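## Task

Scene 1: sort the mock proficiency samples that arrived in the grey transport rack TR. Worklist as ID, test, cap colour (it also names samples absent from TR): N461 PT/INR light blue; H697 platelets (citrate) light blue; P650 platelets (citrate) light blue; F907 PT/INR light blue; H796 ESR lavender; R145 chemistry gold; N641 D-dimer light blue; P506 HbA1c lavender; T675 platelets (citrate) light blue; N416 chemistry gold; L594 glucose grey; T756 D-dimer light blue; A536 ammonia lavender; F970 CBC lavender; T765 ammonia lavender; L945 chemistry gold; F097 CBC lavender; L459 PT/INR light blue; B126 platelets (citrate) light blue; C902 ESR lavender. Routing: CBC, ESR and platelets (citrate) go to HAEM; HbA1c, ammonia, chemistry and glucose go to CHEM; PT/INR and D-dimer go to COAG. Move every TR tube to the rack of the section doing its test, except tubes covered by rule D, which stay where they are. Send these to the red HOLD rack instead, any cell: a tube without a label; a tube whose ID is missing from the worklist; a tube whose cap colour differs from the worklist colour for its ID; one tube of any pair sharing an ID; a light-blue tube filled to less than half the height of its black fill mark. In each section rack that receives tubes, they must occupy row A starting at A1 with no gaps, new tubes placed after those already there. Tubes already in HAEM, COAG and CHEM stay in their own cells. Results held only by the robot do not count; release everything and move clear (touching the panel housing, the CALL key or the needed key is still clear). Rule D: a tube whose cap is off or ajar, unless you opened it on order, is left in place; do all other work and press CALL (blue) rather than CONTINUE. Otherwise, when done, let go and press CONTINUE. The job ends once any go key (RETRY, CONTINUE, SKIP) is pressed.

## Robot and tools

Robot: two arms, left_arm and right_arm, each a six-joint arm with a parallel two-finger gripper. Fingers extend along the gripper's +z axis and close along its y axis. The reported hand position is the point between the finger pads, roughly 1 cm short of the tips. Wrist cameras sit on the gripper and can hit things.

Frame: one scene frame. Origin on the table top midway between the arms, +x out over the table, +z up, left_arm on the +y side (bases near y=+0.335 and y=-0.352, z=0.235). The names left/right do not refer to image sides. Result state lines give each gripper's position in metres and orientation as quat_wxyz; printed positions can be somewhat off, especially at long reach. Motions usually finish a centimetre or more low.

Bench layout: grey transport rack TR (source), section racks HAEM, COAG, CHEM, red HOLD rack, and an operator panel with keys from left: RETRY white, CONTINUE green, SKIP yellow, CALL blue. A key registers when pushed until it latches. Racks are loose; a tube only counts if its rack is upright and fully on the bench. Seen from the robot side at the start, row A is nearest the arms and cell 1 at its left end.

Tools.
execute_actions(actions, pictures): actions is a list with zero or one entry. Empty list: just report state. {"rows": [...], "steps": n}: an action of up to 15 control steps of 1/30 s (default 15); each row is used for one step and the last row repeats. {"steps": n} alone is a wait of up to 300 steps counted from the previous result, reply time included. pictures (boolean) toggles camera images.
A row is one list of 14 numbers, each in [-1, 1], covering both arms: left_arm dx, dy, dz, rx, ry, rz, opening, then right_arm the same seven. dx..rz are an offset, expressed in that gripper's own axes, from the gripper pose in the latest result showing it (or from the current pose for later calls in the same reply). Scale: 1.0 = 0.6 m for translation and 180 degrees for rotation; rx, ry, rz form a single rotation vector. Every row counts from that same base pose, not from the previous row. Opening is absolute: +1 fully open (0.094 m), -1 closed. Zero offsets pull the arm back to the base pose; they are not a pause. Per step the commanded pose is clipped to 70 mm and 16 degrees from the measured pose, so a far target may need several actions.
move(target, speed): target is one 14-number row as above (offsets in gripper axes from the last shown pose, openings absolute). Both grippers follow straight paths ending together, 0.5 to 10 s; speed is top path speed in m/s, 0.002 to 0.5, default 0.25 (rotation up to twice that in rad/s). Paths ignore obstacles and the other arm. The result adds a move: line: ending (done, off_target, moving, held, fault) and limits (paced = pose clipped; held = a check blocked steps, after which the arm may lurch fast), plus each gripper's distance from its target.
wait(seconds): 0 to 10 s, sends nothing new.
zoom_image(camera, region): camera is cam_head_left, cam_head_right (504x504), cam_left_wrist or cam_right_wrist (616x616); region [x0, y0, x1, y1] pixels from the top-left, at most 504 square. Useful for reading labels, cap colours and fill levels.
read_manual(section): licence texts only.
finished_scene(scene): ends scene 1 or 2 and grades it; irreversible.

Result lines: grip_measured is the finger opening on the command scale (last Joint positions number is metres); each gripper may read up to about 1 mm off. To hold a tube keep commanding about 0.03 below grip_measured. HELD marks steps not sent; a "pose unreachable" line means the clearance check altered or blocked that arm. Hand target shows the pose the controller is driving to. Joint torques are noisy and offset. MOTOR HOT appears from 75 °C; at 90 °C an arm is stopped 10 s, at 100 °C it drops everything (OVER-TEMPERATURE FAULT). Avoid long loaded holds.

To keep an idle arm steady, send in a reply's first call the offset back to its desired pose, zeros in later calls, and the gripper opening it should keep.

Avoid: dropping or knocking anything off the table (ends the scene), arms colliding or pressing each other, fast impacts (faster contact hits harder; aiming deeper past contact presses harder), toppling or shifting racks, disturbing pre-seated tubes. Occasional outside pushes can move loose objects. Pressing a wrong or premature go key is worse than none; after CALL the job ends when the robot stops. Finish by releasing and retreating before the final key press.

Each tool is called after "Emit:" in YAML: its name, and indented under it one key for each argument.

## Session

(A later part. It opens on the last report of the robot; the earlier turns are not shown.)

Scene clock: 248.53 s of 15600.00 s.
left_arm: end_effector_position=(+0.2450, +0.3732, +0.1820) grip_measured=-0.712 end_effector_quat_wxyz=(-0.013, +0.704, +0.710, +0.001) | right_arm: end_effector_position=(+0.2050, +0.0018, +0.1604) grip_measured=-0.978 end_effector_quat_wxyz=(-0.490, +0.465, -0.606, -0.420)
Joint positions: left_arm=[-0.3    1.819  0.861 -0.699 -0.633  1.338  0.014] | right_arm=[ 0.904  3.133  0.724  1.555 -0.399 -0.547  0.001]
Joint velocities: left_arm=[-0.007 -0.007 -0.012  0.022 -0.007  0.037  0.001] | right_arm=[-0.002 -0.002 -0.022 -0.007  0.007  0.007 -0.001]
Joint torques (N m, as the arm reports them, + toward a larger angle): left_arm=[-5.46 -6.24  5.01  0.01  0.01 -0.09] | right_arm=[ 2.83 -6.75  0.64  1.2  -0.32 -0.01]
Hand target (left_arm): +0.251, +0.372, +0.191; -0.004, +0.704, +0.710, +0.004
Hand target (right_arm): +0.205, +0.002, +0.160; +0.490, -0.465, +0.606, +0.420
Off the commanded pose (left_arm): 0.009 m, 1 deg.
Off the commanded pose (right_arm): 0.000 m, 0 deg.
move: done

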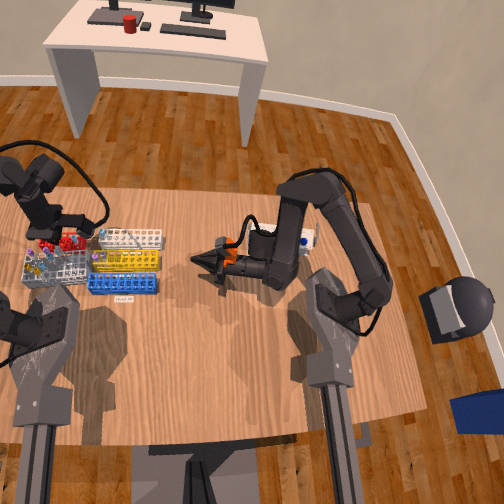

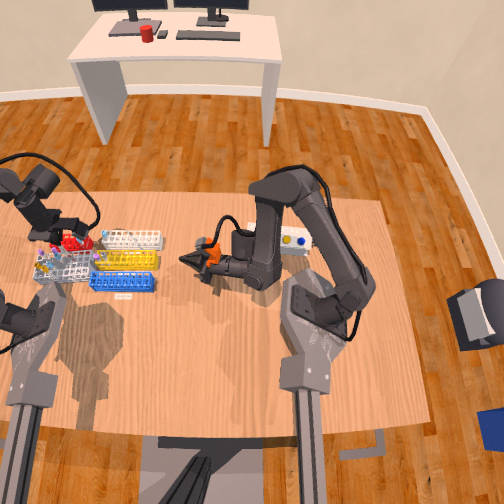

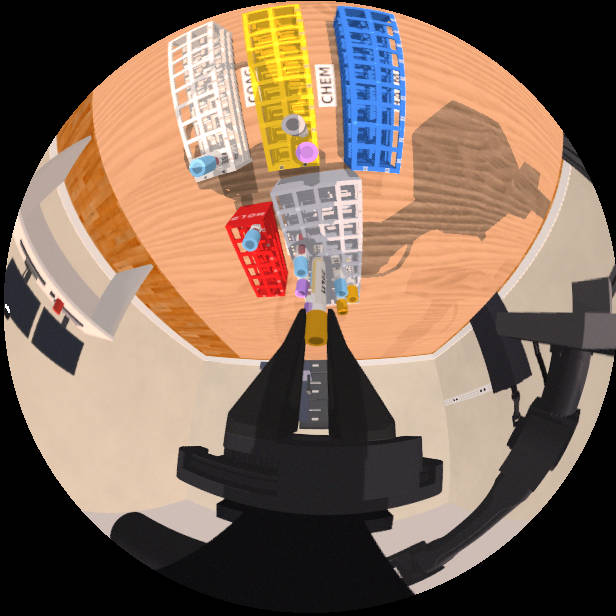

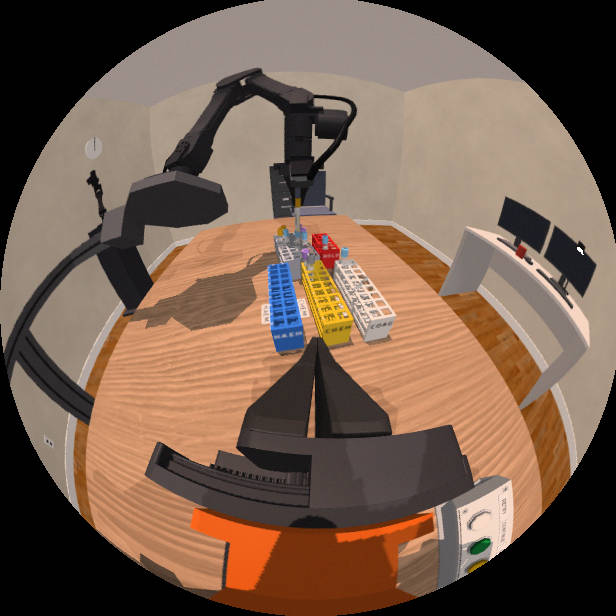

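Emit:
move:
  target: [0.125,0.125,0,-0.005,-0.008,0.006,-0.73,0,0,0,0,0,0,-1]
  speed: 0.2

Emit:
execute_actions:
  actions:
    - {"rows":[[-0.01,-0.011,0.05,0.004,-0.003,0.005,-0.73,0,0,0,0,0,0,-1]]}

Emit:
zoom_image:
  camera: "cam_left_wrist"
  region: [240,200,400,360]

Scene clock: 253.27 s of 15600.00 s.
left_arm: end_effector_position=(+0.3210, +0.4548, +0.1825) grip_measured=-0.712 end_effector_quat_wxyz=(-0.002, +0.702, +0.712, +0.013) | right_arm: end_effector_position=(+0.2050, +0.0018, +0.1604) grip_measured=-0.978 end_effector_quat_wxyz=(-0.490, +0.465, -0.606, -0.420)
Joint positions: left_arm=[-0.068  1.869  1.173 -0.75  -0.632  1.644  0.014] | right_arm=[ 0.904  3.133  0.724  1.555 -0.399 -0.547  0.001]
Joint velocities: left_arm=[ 0.022 -0.002  0.002 -0.007  0.007 -0.007 -0.001] | right_arm=[-0.012 -0.012 -0.007  0.022  0.051 -0.051 -0.   ]
Joint torques (N m, as the arm reports them, + toward a larger angle): left_arm=[-5.38 -5.61  5.17  0.03  0.16  0.02] | right_arm=[ 2.8  -6.67  0.67  1.21 -0.32 -0.04]
Hand target (left_arm): +0.321, +0.448, +0.181; -0.000, +0.711, +0.703, -0.002
Hand target (right_arm): +0.205, +0.002, +0.160; +0.490, -0.465, +0.606, +0.420
Off the commanded pose (left_arm): 0.006 m, 2 deg.
Off the commanded pose (right_arm): 0.000 m, 0 deg.
After step 90, 0.57 s passed at rest.
move: done

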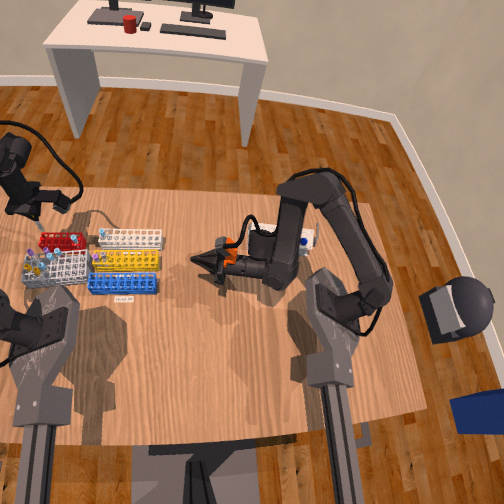

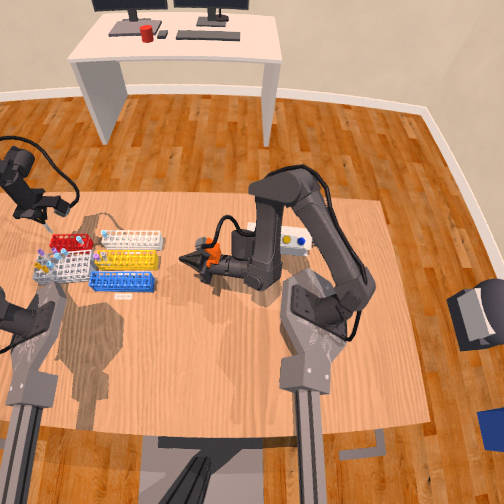

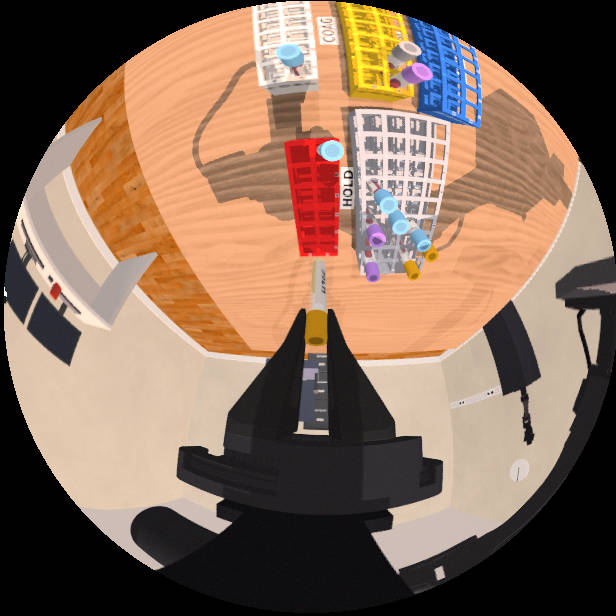

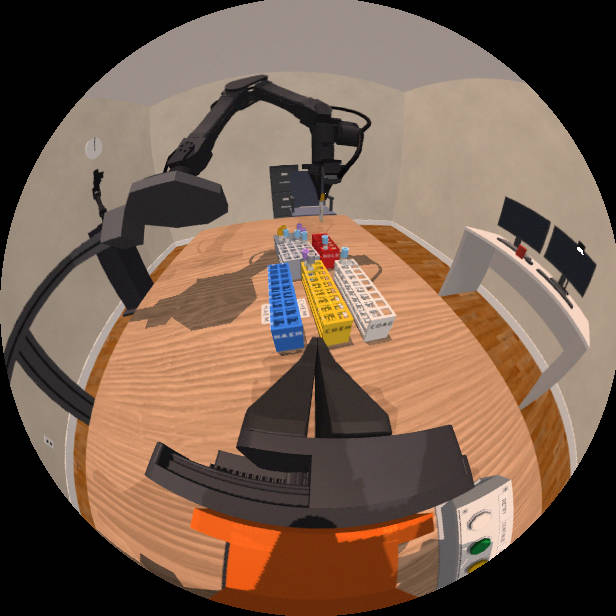

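Scene clock: 253.77 s of 15600.00 s.
left_arm: end_effector_position=(+0.3158, +0.4565, +0.1572) grip_measured=-0.712 end_effector_quat_wxyz=(-0.007, +0.702, +0.712, +0.012) | right_arm: end_effector_position=(+0.2050, +0.0018, +0.1604) grip_measured=-0.978 end_effector_quat_wxyz=(-0.490, +0.465, -0.606, -0.420)
Joint positions: left_arm=[-0.022  1.897  1.119 -0.643 -0.632  1.694  0.014] | right_arm=[ 0.904  3.133  0.724  1.555 -0.399 -0.547  0.001]
Joint velocities: left_arm=[-0.002 -0.007 -0.002 -0.007 -0.11  -0.037  0.   ] | right_arm=[-0.007  0.007 -0.002  0.007  0.022 -0.007 -0.   ]
Joint torques (N m, as the arm reports them, + toward a larger angle): left_arm=[-5.37 -6.02  2.69  0.38  0.07  0.08] | right_arm=[ 2.78 -6.73  0.85  1.21 -0.32  0.  ]
Hand target (left_arm): +0.314, +0.450, +0.152; -0.004, +0.707, +0.707, +0.005
Hand target (right_arm): +0.205, +0.002, +0.160; +0.490, -0.465, +0.606, +0.420
Off the commanded pose (left_arm): 0.009 m, 1 deg.
Off the commanded pose (right_arm): 0.000 m, 0 deg.
Steps of this call (steps 1 to 15: all 15 steps of this action). Readings (end_effector_position):
1: left_arm (+0.3211, +0.4548, +0.1804) | right_arm (+0.2050, +0.0018, +0.1604)
2: left_arm (+0.3210, +0.4553, +0.1770) | right_arm (+0.2050, +0.0018, +0.1604)
4: left_arm (+0.3160, +0.4562, +0.1675) | right_arm (+0.2050, +0.0018, +0.1604)
8: left_arm (+0.3109, +0.4559, +0.1573) | right_arm (+0.2050, +0.0018, +0.1604)
15: the state above

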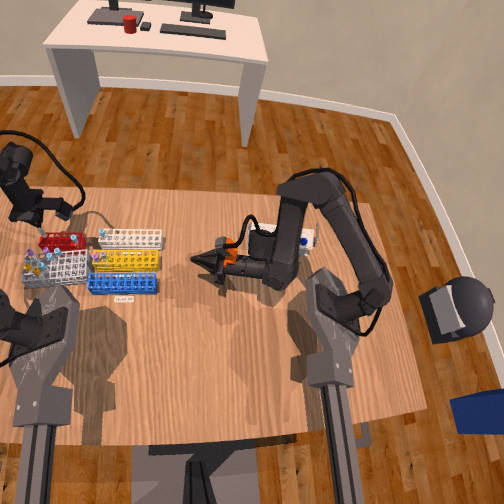

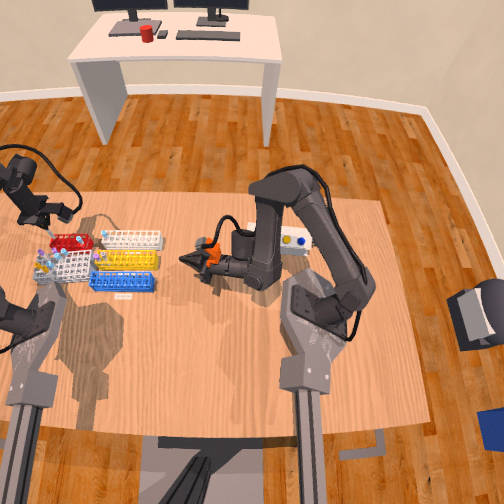

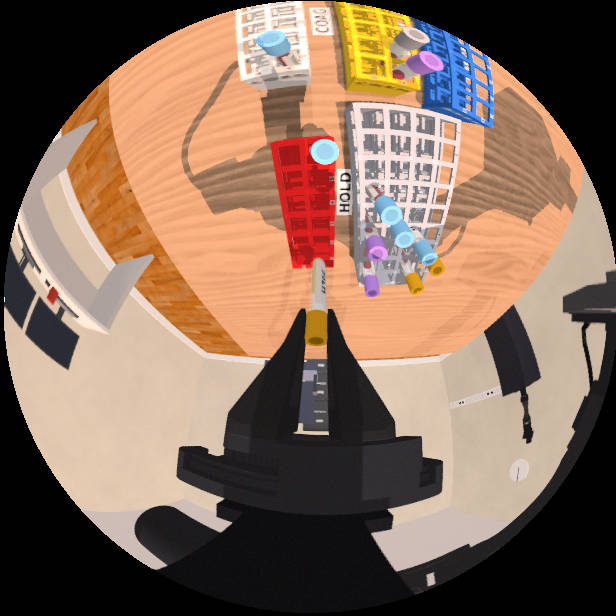

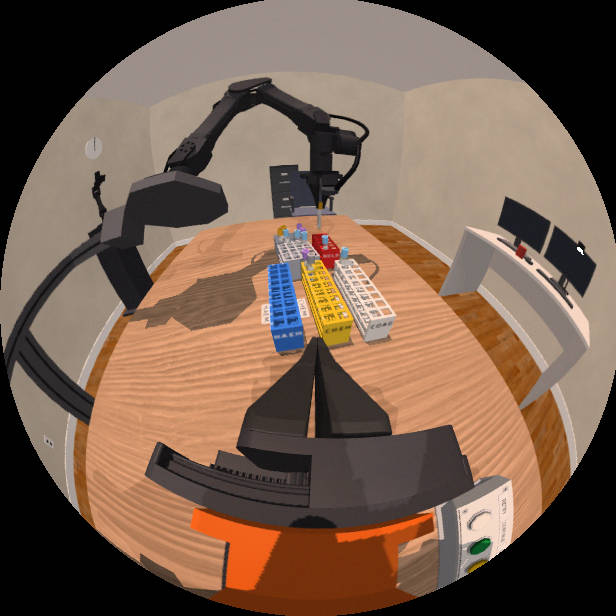

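Region (240, 200, 400, 360) of cam_left_wrist's 616x616 image, scaled by 3.150, with more detail than that image has.

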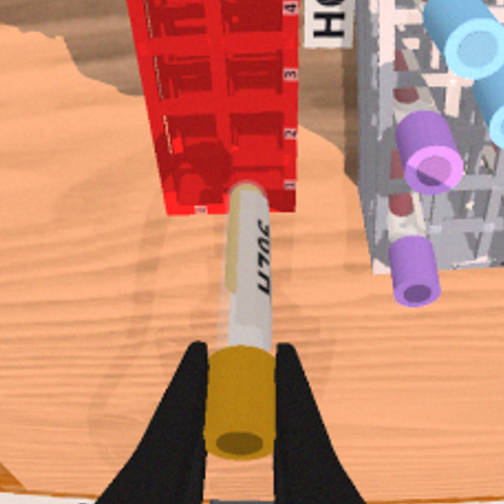

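Emit:
execute_actions:
  actions:
    - {"rows":[[-0.021,-0.011,0.037,0.003,-0.005,0.006,-0.73,0,0,0,0,0,0,-1]]}

Emit:
zoom_image:
  camera: "cam_left_wrist"
  region: [240,200,400,360]

Scene clock: 257.87 s of 15600.00 s.
left_arm: end_effector_position=(+0.3121, +0.4510, +0.1408) grip_measured=-0.712 end_effector_quat_wxyz=(-0.008, +0.704, +0.710, +0.013) | right_arm: end_effector_position=(+0.2050, +0.0018, +0.1604) grip_measured=-0.978 end_effector_quat_wxyz=(-0.490, +0.465, -0.606, -0.420)
Joint positions: left_arm=[-0.007  1.924  1.076 -0.563 -0.632  1.718  0.014] | right_arm=[ 0.904  3.133  0.724  1.555 -0.399 -0.547  0.001]
Joint velocities: left_arm=[ 0.007  0.002 -0.007 -0.022 -0.081 -0.022  0.   ] | right_arm=[-0.012  0.002 -0.012 -0.037  0.051 -0.066 -0.   ]
Joint torques (N m, as the arm reports them, + toward a larger angle): left_arm=[-5.04 -6.06  2.55  0.39  0.1   0.05] | right_arm=[ 2.68 -6.68  0.67  1.21 -0.31  0.01]
Hand target (left_arm): +0.309, +0.444, +0.135; -0.005, +0.709, +0.706, +0.003
Hand target (right_arm): +0.205, +0.002, +0.160; +0.490, -0.465, +0.606, +0.420
Off the commanded pose (left_arm): 0.009 m, 1 deg.
Off the commanded pose (right_arm): 0.000 m, 0 deg.
Steps of this call (steps 1 to 90: nothing new was sent; then 0.60 s passed at rest; steps 91 to 105: all 15 steps of this action). Readings (end_effector_position):
91: left_arm (+0.3170, +0.4562, +0.1558) | right_arm (+0.2050, +0.0018, +0.1604)
92: left_arm (+0.3169, +0.4556, +0.1538) | right_arm (+0.2050, +0.0018, +0.1604)
94: left_arm (+0.3133, +0.4538, +0.1481) | right_arm (+0.2050, +0.0018, +0.1604)
98: left_arm (+0.3089, +0.4507, +0.1411) | right_arm (+0.2050, +0.0018, +0.1604)
105: the state above

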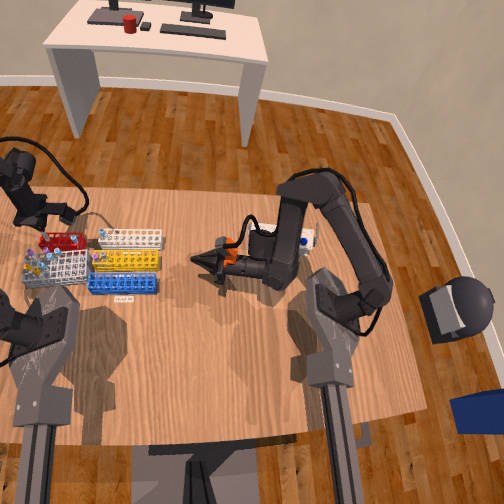

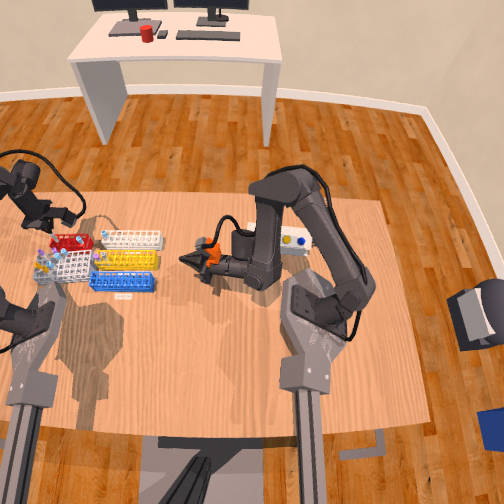

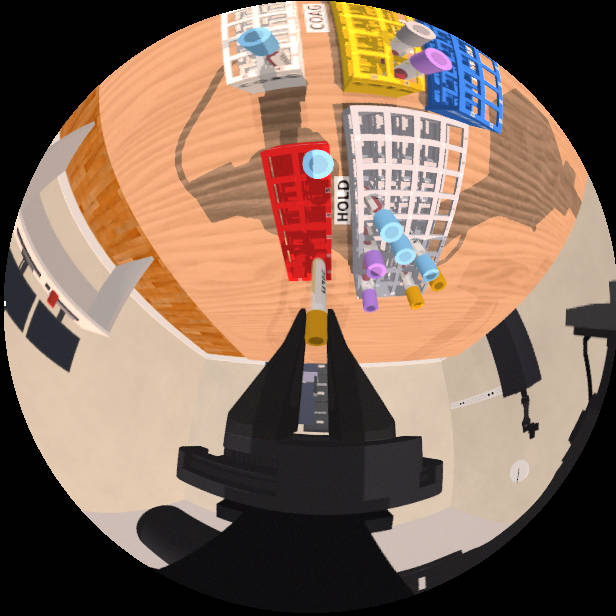

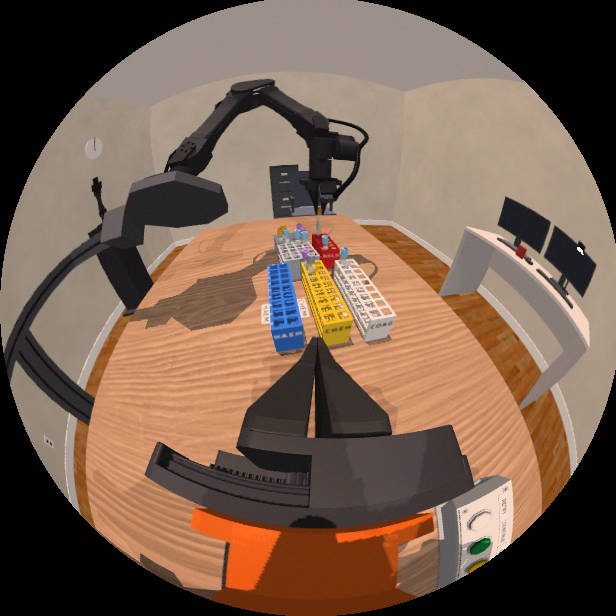

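Region (240, 200, 400, 360) of cam_left_wrist's 616x616 image, scaled by 3.150, with more detail than that image has.

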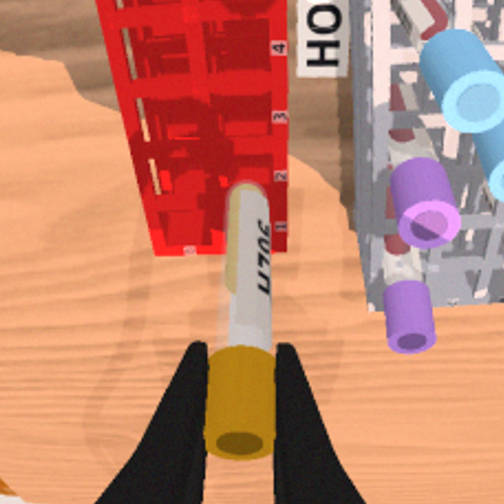

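Emit:
execute_actions:
  actions:
    - {"rows":[[-0.014,-0.002,0.039,0.002,-0.004,0.005,-0.73,0,0,0,0,0,0,-1]]}
  pictures: false

Scene clock: 260.43 s of 15600.00 s.
left_arm: end_effector_position=(+0.3147, +0.4508, +0.1235) grip_measured=-0.712 end_effector_quat_wxyz=(-0.008, +0.703, +0.711, +0.016) | right_arm: end_effector_position=(+0.2050, +0.0018, +0.1604) grip_measured=-0.978 end_effector_quat_wxyz=(-0.490, +0.465, -0.606, -0.420)
Joint positions: left_arm=[ 0.019  1.966  1.064 -0.484 -0.632  1.752  0.014] | right_arm=[ 0.904  3.133  0.724  1.555 -0.399 -0.547  0.001]
Joint velocities: left_arm=[ 0.002 -0.012  0.002 -0.051 -0.007 -0.022 -0.001] | right_arm=[-0.017 -0.022  0.002 -0.051  0.066  0.051  0.001]
Joint torques (N m, as the arm reports them, + toward a larger angle): left_arm=[-5.16 -6.01  2.23  0.41  0.08  0.06] | right_arm=[ 2.81 -6.76  0.62  1.2  -0.34 -0.02]
Hand target (left_arm): +0.311, +0.443, +0.117; -0.006, +0.709, +0.705, +0.006
Hand target (right_arm): +0.205, +0.002, +0.160; +0.490, -0.465, +0.606, +0.420
Off the commanded pose (left_arm): 0.010 m, 2 deg.
Off the commanded pose (right_arm): 0.000 m, 0 deg.
Steps of this call (steps 1 to 62: nothing new was sent; steps 63 to 77: all 15 steps of this action). Readings (end_effector_position):
63: left_arm (+0.3135, +0.4512, +0.1396) | right_arm (+0.2050, +0.0018, +0.1604)
64: left_arm (+0.3147, +0.4513, +0.1372) | right_arm (+0.2050, +0.0018, +0.1604)
66: left_arm (+0.3146, +0.4515, +0.1307) | right_arm (+0.2050, +0.0018, +0.1604)
70: left_arm (+0.3121, +0.4504, +0.1237) | right_arm (+0.2050, +0.0018, +0.1604)
77: the state above

Next is the light blue tube at D6.

Emit:
execute_actions:
  actions:
    - {"rows":[[-0.014,-0.008,0.04,0.003,-0.005,0.005,-0.73,0,0,0,0,0,0,-1]],"steps":13}
  pictures: false

Emit:
execute_actions:
  actions:
    - {"rows":[[-0.014,-0.007,0.039,0.003,-0.005,0.005,-0.73,0,0,0,0,0,0,-1]],"steps":13}
  pictures: false

Emit:
execute_actions:
  actions:
    - {"rows":[[0,0,0,0,0,0,-0.46,0,0,0,0,0,0,-1]],"steps":8}
  pictures: false

Emit:
execute_actions:
  actions:
    - {"rows":[[0,0.005,-0.09,0,0,0,-0.46,0,0,0,0,0,0,-1]]}
  pictures: false

Emit:
move:
  target: [-0.1,-0.075,-0.015,-0.003,-0.015,0.003,-0.46,0,0,0,0,0,0,-1]

Emit:
zoom_image:
  camera: "cam_left_wrist"
  region: [240,200,400,360]

Scene clock: 269.97 s of 15600.00 s.
left_arm: end_effector_position=(+0.3137, +0.4517, +0.1056) grip_measured=-0.712 end_effector_quat_wxyz=(-0.011, +0.702, +0.711, +0.017) | right_arm: end_effector_position=(+0.2050, +0.0018, +0.1604) grip_measured=-0.978 end_effector_quat_wxyz=(-0.490, +0.465, -0.606, -0.420)
Joint positions: left_arm=[ 0.049  2.005  1.047 -0.406 -0.632  1.787  0.014] | right_arm=[ 0.904  3.133  0.724  1.555 -0.399 -0.547  0.001]
Joint velocities: left_arm=[ 0.002 -0.017 -0.012 -0.007  0.022 -0.007 -0.001] | right_arm=[ 0.002 -0.002 -0.017 -0.081 -0.037 -0.007 -0.   ]
Joint torques (N m, as the arm reports them, + toward a larger angle): left_arm=[-5.25 -6.27  2.    0.35  0.13  0.06] | right_arm=[ 2.76 -6.72  0.76  1.21 -0.33 -0.02]
Hand target (left_arm): +0.310, +0.443, +0.099; -0.007, +0.709, +0.705, +0.007
Hand target (right_arm): +0.205, +0.002, +0.160; +0.490, -0.465, +0.606, +0.420
Off the commanded pose (left_arm): 0.011 m, 2 deg.
Off the commanded pose (right_arm): 0.000 m, 0 deg.
Steps of this call (steps 1 to 90: nothing new was sent; then 6.10 s passed at rest; steps 91 to 103: all 13 steps of this action). Readings (end_effector_position):
91: left_arm (+0.3153, +0.4509, +0.1222) | right_arm (+0.2050, +0.0018, +0.1604)
92: left_arm (+0.3160, +0.4514, +0.1197) | right_arm (+0.2050, +0.0018, +0.1604)
94: left_arm (+0.3144, +0.4518, +0.1128) | right_arm (+0.2050, +0.0018, +0.1604)
98: left_arm (+0.3113, +0.4512, +0.1056) | right_arm (+0.2050, +0.0018, +0.1604)
103: the state above

Scene clock: 270.40 s of 15600.00 s.
left_arm: end_effector_position=(+0.3161, +0.4540, +0.0889) grip_measured=-0.712 end_effector_quat_wxyz=(-0.012, +0.700, +0.714, +0.022) | right_arm: end_effector_position=(+0.2050, +0.0018, +0.1604) grip_measured=-0.978 end_effector_quat_wxyz=(-0.490, +0.465, -0.606, -0.420)
Joint positions: left_arm=[ 0.078  2.048  1.046 -0.334 -0.632  1.82   0.014] | right_arm=[ 0.904  3.133  0.724  1.555 -0.399 -0.547  0.001]
Joint velocities: left_arm=[-0.002 -0.002  0.002  0.022 -0.022  0.081 -0.001] | right_arm=[-0.002  0.002  0.022  0.037  0.007 -0.022 -0.   ]
Joint torques (N m, as the arm reports them, + toward a larger angle): left_arm=[-5.37 -6.47  1.3   0.41  0.1   0.06] | right_arm=[ 2.84 -6.72  0.7   1.18 -0.32 -0.01]
Hand target (left_arm): +0.309, +0.444, +0.082; -0.009, +0.708, +0.706, +0.008
Hand target (right_arm): +0.205, +0.002, +0.160; +0.490, -0.465, +0.606, +0.420
Off the commanded pose (left_arm): 0.014 m, 2 deg.
Off the commanded pose (right_arm): 0.000 m, 0 deg.
Steps of this call (steps 1 to 13: all 13 steps of this action). Readings (end_effector_position):
1: left_arm (+0.3143, +0.4518, +0.1042) | right_arm (+0.2050, +0.0018, +0.1604)
2: left_arm (+0.3154, +0.4524, +0.1017) | right_arm (+0.2050, +0.0018, +0.1604)
4: left_arm (+0.3150, +0.4530, +0.0952) | right_arm (+0.2050, +0.0018, +0.1604)
8: left_arm (+0.3137, +0.4534, +0.0888) | right_arm (+0.2050, +0.0018, +0.1604)
13: the state above

Scene clock: 270.67 s of 15600.00 s.
left_arm: end_effector_position=(+0.3161, +0.4540, +0.0889) grip_measured=-0.462 end_effector_quat_wxyz=(-0.012, +0.700, +0.714, +0.022) | right_arm: end_effector_position=(+0.2050, +0.0018, +0.1604) grip_measured=-0.978 end_effector_quat_wxyz=(-0.490, +0.465, -0.606, -0.420)
Joint positions: left_arm=[ 0.078  2.048  1.046 -0.334 -0.632  1.82   0.025] | right_arm=[ 0.904  3.133  0.724  1.555 -0.399 -0.547  0.001]
Joint velocities: left_arm=[-0.007  0.002 -0.002  0.022  0.022 -0.007  0.001] | right_arm=[-0.017 -0.002  0.012  0.11   0.022 -0.066 -0.001]
Joint torques (N m, as the arm reports them, + toward a larger angle): left_arm=[-5.38 -7.74  2.69  0.3  -0.05 -0.02] | right_arm=[ 2.82 -6.65  0.66  1.2  -0.32 -0.02]
Hand target (left_arm): +0.316, +0.454, +0.089; -0.012, +0.700, +0.714, +0.021
Hand target (right_arm): +0.205, +0.002, +0.160; +0.490, -0.465, +0.606, +0.420
Off the commanded pose (left_arm): 0.000 m, 0 deg.
Off the commanded pose (right_arm): 0.000 m, 0 deg.
Steps of this call (steps 1 to 8: all 8 steps of this action). Readings (end_effector_position):
1: left_arm (+0.3161, +0.4540, +0.0889) | right_arm (+0.2050, +0.0018, +0.1604)
2: left_arm (+0.3161, +0.4540, +0.0889) | right_arm (+0.2050, +0.0018, +0.1604)
4: left_arm (+0.3161, +0.4540, +0.0889) | right_arm (+0.2050, +0.0018, +0.1604)
8: the state above

Scene clock: 271.17 s of 15600.00 s.
left_arm: end_effector_position=(+0.3202, +0.4517, +0.1380) grip_measured=-0.462 end_effector_quat_wxyz=(-0.008, +0.698, +0.715, +0.026) | right_arm: end_effector_position=(+0.2050, +0.0018, +0.1604) grip_measured=-0.978 end_effector_quat_wxyz=(-0.490, +0.465, -0.606, -0.420)
Joint positions: left_arm=[-0.01   1.944  1.086 -0.529 -0.648  1.715  0.025] | right_arm=[ 0.904  3.133  0.724  1.555 -0.399 -0.547  0.001]
Joint velocities: left_arm=[-0.007  0.012 -0.007 -0.095 -0.037 -0.066 -0.002] | right_arm=[ 0.007  0.002 -0.002 -0.007 -0.037  0.022  0.001]
Joint torques (N m, as the arm reports them, + toward a larger angle): left_arm=[-5.98 -7.77  4.26  0.13 -0.07 -0.03] | right_arm=[ 2.89 -6.73  0.68  1.2  -0.31  0.  ]
Hand target (left_arm): +0.319, +0.452, +0.143; -0.011, +0.700, +0.714, +0.022
Hand target (right_arm): +0.205, +0.002, +0.160; +0.490, -0.465, +0.606, +0.420
Off the commanded pose (left_arm): 0.005 m, 1 deg.
Off the commanded pose (right_arm): 0.000 m, 0 deg.
Steps of this call (steps 1 to 15: all 15 steps of this action). Readings (end_effector_position):
1: left_arm (+0.3155, +0.4541, +0.0923) | right_arm (+0.2050, +0.0018, +0.1604)
2: left_arm (+0.3133, +0.4534, +0.0990) | right_arm (+0.2050, +0.0018, +0.1604)
4: left_arm (+0.3163, +0.4518, +0.1169) | right_arm (+0.2050, +0.0018, +0.1604)
8: left_arm (+0.3279, +0.4520, +0.1376) | right_arm (+0.2050, +0.0018, +0.1604)
15: the state above

Scene clock: 272.43 s of 15600.00 s.
left_arm: end_effector_position=(+0.2710, +0.3947, +0.1391) grip_measured=-0.462 end_effector_quat_wxyz=(-0.006, +0.706, +0.708, +0.006) | right_arm: end_effector_position=(+0.2050, +0.0018, +0.1604) grip_measured=-0.978 end_effector_quat_wxyz=(-0.490, +0.465, -0.606, -0.420)
Joint positions: left_arm=[-0.14   1.911  0.878 -0.484 -0.635  1.555  0.025] | right_arm=[ 0.904  3.133  0.724  1.555 -0.399 -0.547  0.001]
Joint velocities: left_arm=[ 0.012  0.007 -0.012  0.051 -0.022  0.022  0.   ] | right_arm=[ 0.007  0.007  0.002 -0.037  0.081 -0.037 -0.001]
Joint torques (N m, as the arm reports them, + toward a larger angle): left_arm=[-5.82 -7.85  2.18  0.34  0.11 -0.05] | right_arm=[ 2.83 -6.69  0.65  1.19 -0.34  0.  ]
Hand target (left_arm): +0.273, +0.390, +0.144; +0.009, +0.703, +0.711, +0.008
Hand target (right_arm): +0.205, +0.002, +0.160; +0.490, -0.465, +0.606, +0.420
Off the commanded pose (left_arm): 0.007 m, 2 deg.
Off the commanded pose (right_arm): 0.000 m, 0 deg.
move: done

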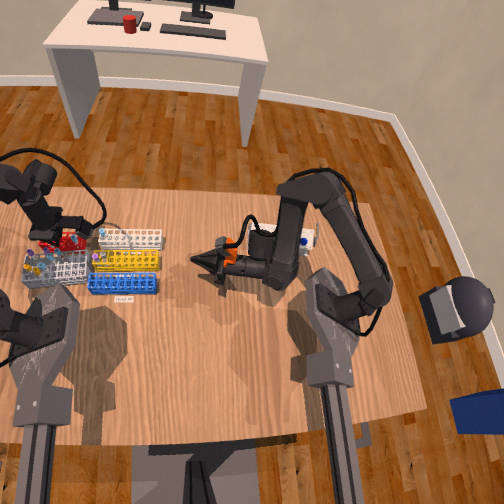

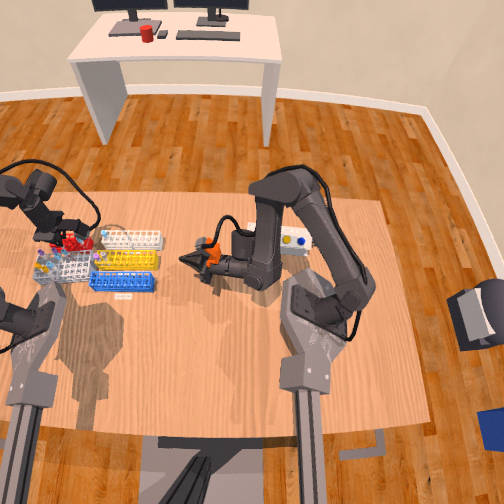

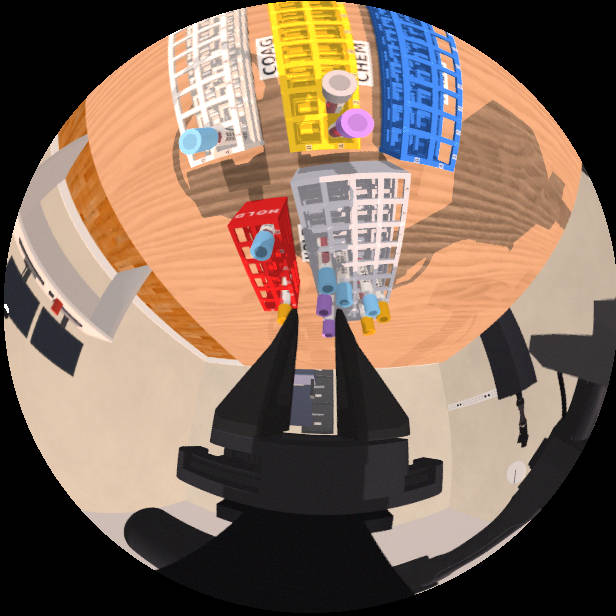

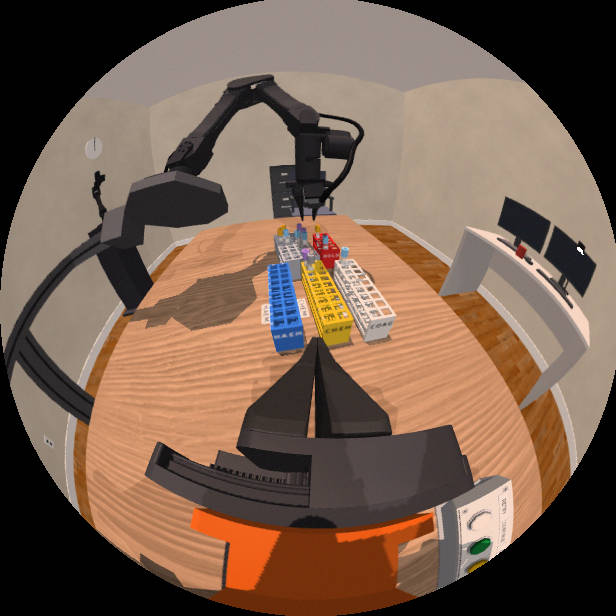

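Region (240, 200, 400, 360) of cam_left_wrist's 616x616 image, scaled by 3.150, with more detail than that image has.

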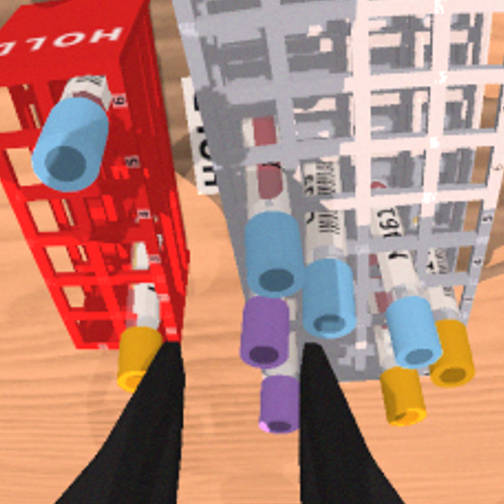

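Emit:
execute_actions:
  actions:
    - {"rows":[[0.001,-0.019,0.053,0.002,-0.005,0.005,-0.5,0,0,0,0,0,0,-1]]}
  pictures: false

Emit:
execute_actions:
  actions:
    - {"rows":[[-0.011,-0.009,0.052,0.004,-0.004,0.004,-0.5,0,0,0,0,0,0,-1]]}
  pictures: false

Emit:
execute_actions:
  actions:
    - {"rows":[[0,0,0,0,0,0,-0.73,0,0,0,0,0,0,-1]],"steps":10}
  pictures: false

Emit:
move:
  target: [0,0.006,-0.175,0,0,0,-0.73,0,0,0,0,0,0,-1]
  speed: 0.15

Emit:
zoom_image:
  camera: "cam_left_wrist"
  region: [240,200,400,360]

Scene clock: 283.83 s of 15600.00 s.
left_arm: end_effector_position=(+0.2627, +0.4036, +0.1119) grip_measured=-0.498 end_effector_quat_wxyz=(-0.008, +0.705, +0.710, +0.007) | right_arm: end_effector_position=(+0.2050, +0.0018, +0.1604) grip_measured=-0.978 end_effector_quat_wxyz=(-0.490, +0.465, -0.606, -0.420)
Joint positions: left_arm=[-0.06   1.94   0.815 -0.335 -0.632  1.649  0.024] | right_arm=[ 0.904  3.133  0.724  1.555 -0.399 -0.547  0.001]
Joint velocities: left_arm=[ 0.007 -0.017 -0.027  0.051  0.007  0.081 -0.001] | right_arm=[-0.012 -0.017 -0.017 -0.022 -0.007  0.022 -0.   ]
Joint torques (N m, as the arm reports them, + toward a larger angle): left_arm=[-4.78 -4.99  1.75  0.41  0.1   0.02] | right_arm=[ 2.8  -6.67  0.68  1.19 -0.33 -0.01]
Hand target (left_arm): +0.259, +0.396, +0.107; -0.003, +0.711, +0.703, -0.002
Hand target (right_arm): +0.205, +0.002, +0.160; +0.490, -0.465, +0.606, +0.420
Off the commanded pose (left_arm): 0.010 m, 2 deg.
Off the commanded pose (right_arm): 0.000 m, 0 deg.
Steps of this call (steps 1 to 90: nothing new was sent; then 7.90 s passed at rest; steps 91 to 105: all 15 steps of this action). Readings (end_effector_position):
91: left_arm (+0.2713, +0.3950, +0.1368) | right_arm (+0.2050, +0.0018, +0.1604)
92: left_arm (+0.2706, +0.3969, +0.1326) | right_arm (+0.2050, +0.0018, +0.1604)
94: left_arm (+0.2630, +0.4017, +0.1221) | right_arm (+0.2050, +0.0018, +0.1604)
98: left_arm (+0.2558, +0.4033, +0.1122) | right_arm (+0.2050, +0.0018, +0.1604)
105: the state above

Scene clock: 284.33 s of 15600.00 s.
left_arm: end_effector_position=(+0.2624, +0.4047, +0.0856) grip_measured=-0.498 end_effector_quat_wxyz=(-0.011, +0.703, +0.711, +0.009) | right_arm: end_effector_position=(+0.2050, +0.0018, +0.1604) grip_measured=-0.978 end_effector_quat_wxyz=(-0.490, +0.465, -0.606, -0.420)
Joint positions: left_arm=[-0.008  2.017  0.802 -0.209 -0.632  1.707  0.024] | right_arm=[ 0.904  3.133  0.724  1.555 -0.399 -0.547  0.001]
Joint velocities: left_arm=[-0.022  0.007 -0.002  0.022 -0.007  0.037  0.001] | right_arm=[-0.007  0.007  0.007  0.007 -0.051  0.051  0.001]
Joint torques (N m, as the arm reports them, + toward a larger angle): left_arm=[-4.64 -5.3   0.91  0.37  0.05  0.05] | right_arm=[ 2.72 -6.72  0.72  1.19 -0.33  0.  ]
Hand target (left_arm): +0.257, +0.398, +0.081; -0.008, +0.709, +0.705, -0.002
Hand target (right_arm): +0.205, +0.002, +0.160; +0.490, -0.465, +0.606, +0.420
Off the commanded pose (left_arm): 0.010 m, 2 deg.
Off the commanded pose (right_arm): 0.000 m, 0 deg.
Steps of this call (steps 1 to 15: all 15 steps of this action). Readings (end_effector_position):
1: left_arm (+0.2635, +0.4038, +0.1097) | right_arm (+0.2050, +0.0018, +0.1604)
2: left_arm (+0.2646, +0.4043, +0.1053) | right_arm (+0.2050, +0.0018, +0.1604)
4: left_arm (+0.2621, +0.4050, +0.0948) | right_arm (+0.2050, +0.0018, +0.1604)
8: left_arm (+0.2576, +0.4041, +0.0858) | right_arm (+0.2050, +0.0018, +0.1604)
15: the state above

Scene clock: 284.67 s of 15600.00 s.
left_arm: end_effector_position=(+0.2625, +0.4048, +0.0856) grip_measured=-0.711 end_effector_quat_wxyz=(-0.011, +0.703, +0.712, +0.009) | right_arm: end_effector_position=(+0.2050, +0.0018, +0.1604) grip_measured=-0.978 end_effector_quat_wxyz=(-0.490, +0.465, -0.606, -0.420)
Joint positions: left_arm=[-0.008  2.017  0.802 -0.208 -0.632  1.707  0.014] | right_arm=[ 0.904  3.133  0.724  1.555 -0.399 -0.547  0.001]
Joint velocities: left_arm=[-0.007 -0.002 -0.007 -0.051  0.022 -0.007 -0.   ] | right_arm=[-0.007 -0.017 -0.027  0.022 -0.007  0.066  0.001]
Joint torques (N m, as the arm reports them, + toward a larger angle): left_arm=[-4.7  -6.57  2.21  0.25 -0.05  0.  ] | right_arm=[ 2.78 -6.69  0.68  1.19 -0.3  -0.01]
Hand target (left_arm): +0.262, +0.405, +0.086; -0.011, +0.703, +0.712, +0.009
Hand target (right_arm): +0.205, +0.002, +0.160; +0.490, -0.465, +0.606, +0.420
Off the commanded pose (left_arm): 0.000 m, 0 deg.
Off the commanded pose (right_arm): 0.000 m, 0 deg.
Steps of this call (steps 1 to 10: all 10 steps of this action). Readings (end_effector_position):
1: left_arm (+0.2625, +0.4048, +0.0856) | right_arm (+0.2050, +0.0018, +0.1604)
2: left_arm (+0.2625, +0.4048, +0.0856) | right_arm (+0.2050, +0.0018, +0.1604)
4: left_arm (+0.2625, +0.4048, +0.0856) | right_arm (+0.2050, +0.0018, +0.1604)
8: left_arm (+0.2625, +0.4048, +0.0856) | right_arm (+0.2050, +0.0018, +0.1604)
10: the state above

Scene clock: 286.30 s of 15600.00 s.
left_arm: end_effector_position=(+0.2624, +0.4020, +0.1821) grip_measured=-0.711 end_effector_quat_wxyz=(-0.017, +0.702, +0.712, +0.003) | right_arm: end_effector_position=(+0.2050, +0.0018, +0.1604) grip_measured=-0.978 end_effector_quat_wxyz=(-0.490, +0.465, -0.606, -0.420)
Joint positions: left_arm=[-0.212  1.805  0.93  -0.721 -0.645  1.441  0.014] | right_arm=[ 0.904  3.133  0.724  1.555 -0.399 -0.547  0.001]
Joint velocities: left_arm=[-0.002  0.007 -0.002 -0.11  -0.037 -0.095 -0.   ] | right_arm=[-0.012 -0.012  0.007  0.007 -0.022  0.037  0.001]
Joint torques (N m, as the arm reports them, + toward a larger angle): left_arm=[-5.82 -6.67  4.92 -0.08 -0.07 -0.05] | right_arm=[ 2.74 -6.67  0.71  1.21 -0.32 -0.02]
Hand target (left_arm): +0.268, +0.402, +0.191; -0.009, +0.703, +0.712, +0.009
Hand target (right_arm): +0.205, +0.002, +0.160; +0.490, -0.465, +0.606, +0.420
Off the commanded pose (left_arm): 0.009 m, 1 deg.
Off the commanded pose (right_arm): 0.000 m, 0 deg.
move: done

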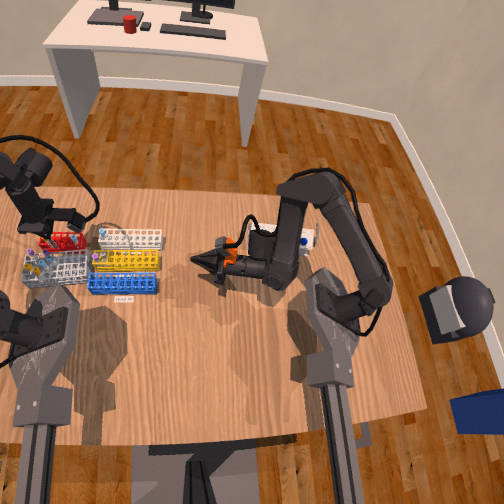

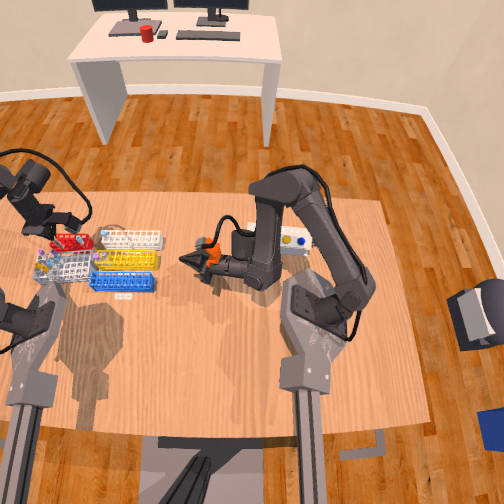

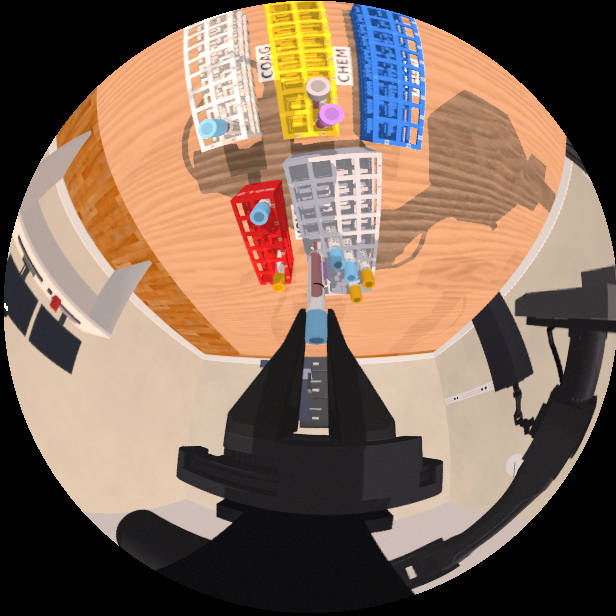

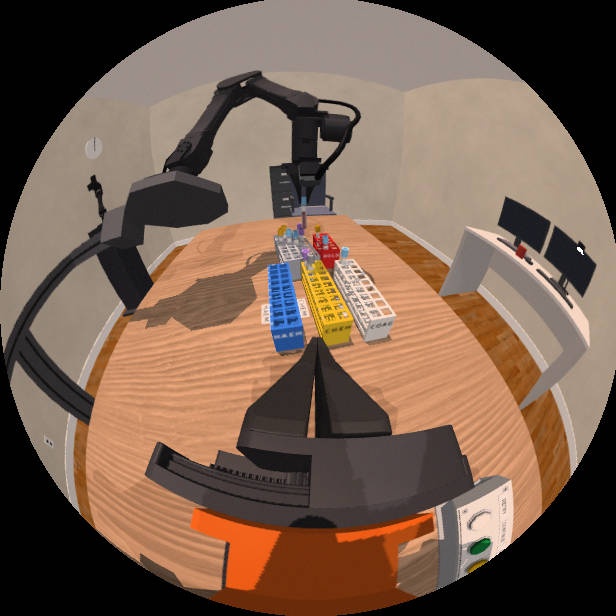

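Region (240, 200, 400, 360) of cam_left_wrist's 616x616 image, scaled by 3.150, with more detail than that image has.

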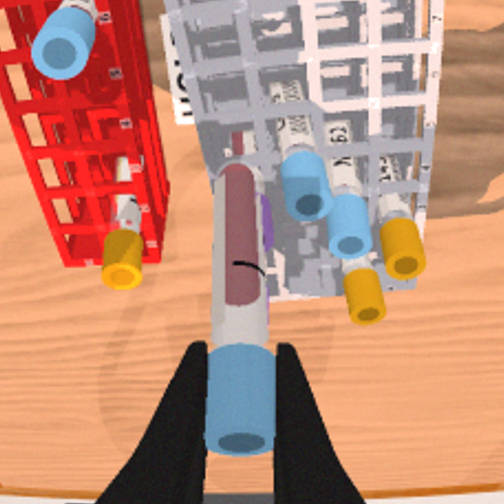

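Emit:
move:
  target: [-0.33,0,-0.07,0,0,-0.8,-0.73,0,0,0,0,0,0,-1]
  speed: 0.5

Emit:
zoom_image:
  camera: "cam_right_wrist"
  region: [260,150,400,290]

Scene clock: 294.33 s of 15600.00 s.
left_arm: end_effector_position=(+0.2644, +0.2047, +0.2183) grip_measured=-0.712 end_effector_quat_wxyz=(-0.003, -0.466, +0.885, +0.005) | right_arm: end_effector_position=(+0.2050, +0.0018, +0.1604) grip_measured=-0.978 end_effector_quat_wxyz=(-0.490, +0.465, -0.606, -0.420)
Joint positions: left_arm=[-0.744  2.297  1.28  -0.912 -0.524 -1.705  0.014] | right_arm=[ 0.904  3.133  0.724  1.555 -0.399 -0.547  0.001]
Joint velocities: left_arm=[-0.007  0.017  0.022 -0.051  0.007 -0.066 -0.001] | right_arm=[-0.002  0.012  0.007 -0.022 -0.007 -0.066  0.001]
Joint torques (N m, as the arm reports them, + toward a larger angle): left_arm=[-6.64 -6.07  5.91  0.03 -0.05 -0.06] | right_arm=[ 2.76 -6.66  0.65  1.2  -0.3  -0.02]
Hand target (left_arm): +0.262, +0.200, +0.219; -0.003, -0.459, +0.888, +0.013
Hand target (right_arm): +0.205, +0.002, +0.160; +0.490, -0.465, +0.606, +0.420
Off the commanded pose (left_arm): 0.002 m, 2 deg.
Off the commanded pose (right_arm): 0.000 m, 0 deg.
After step 90, 1.77 s passed at rest.
move: done

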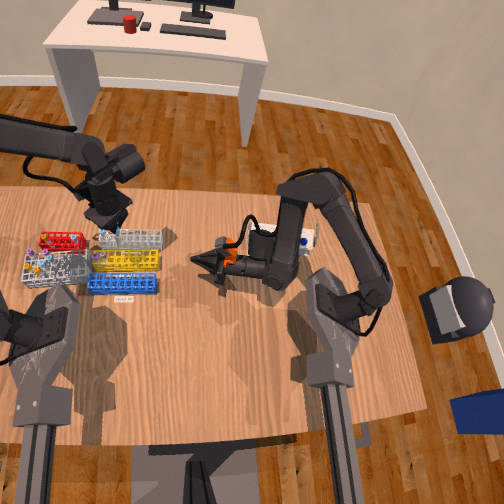

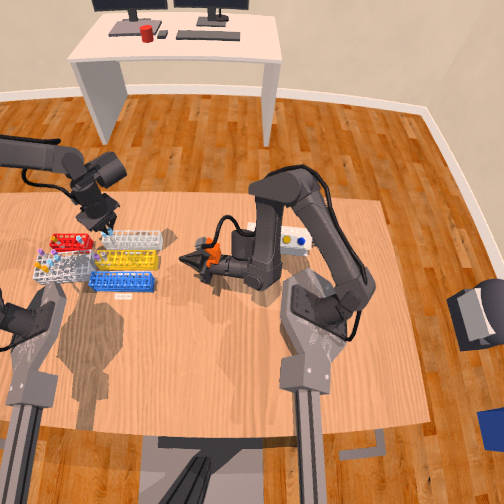

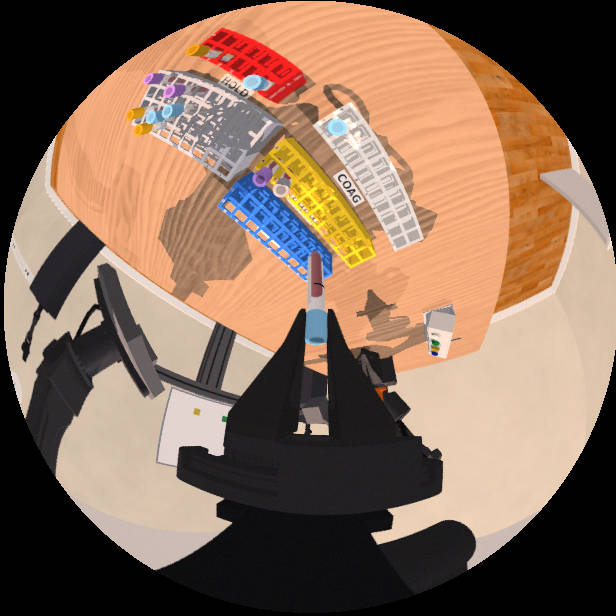

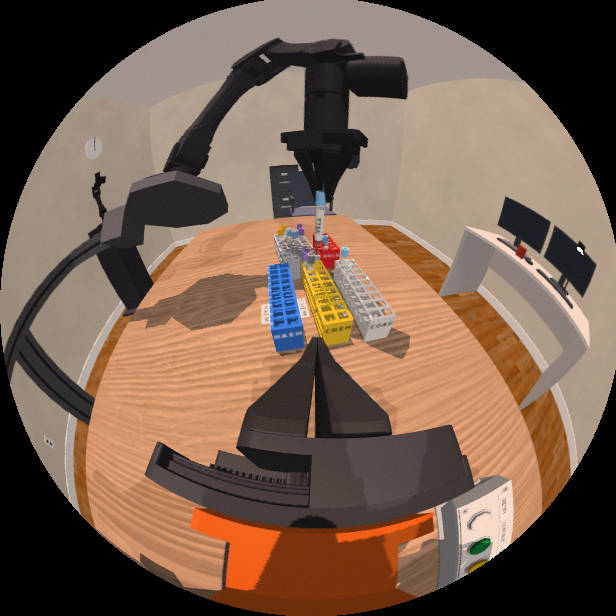

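Region (260, 150, 400, 290) of cam_right_wrist's 616x616 image, scaled by 3.600, with more detail than that image has.

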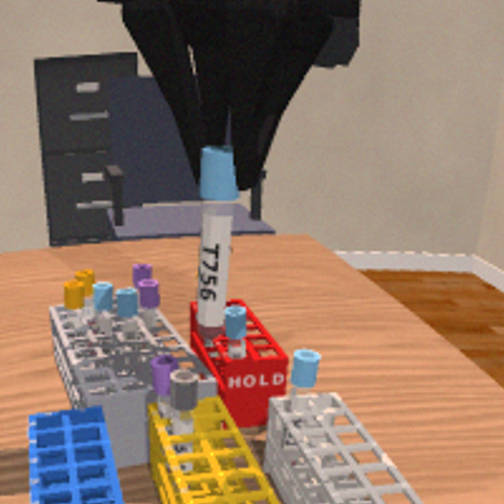

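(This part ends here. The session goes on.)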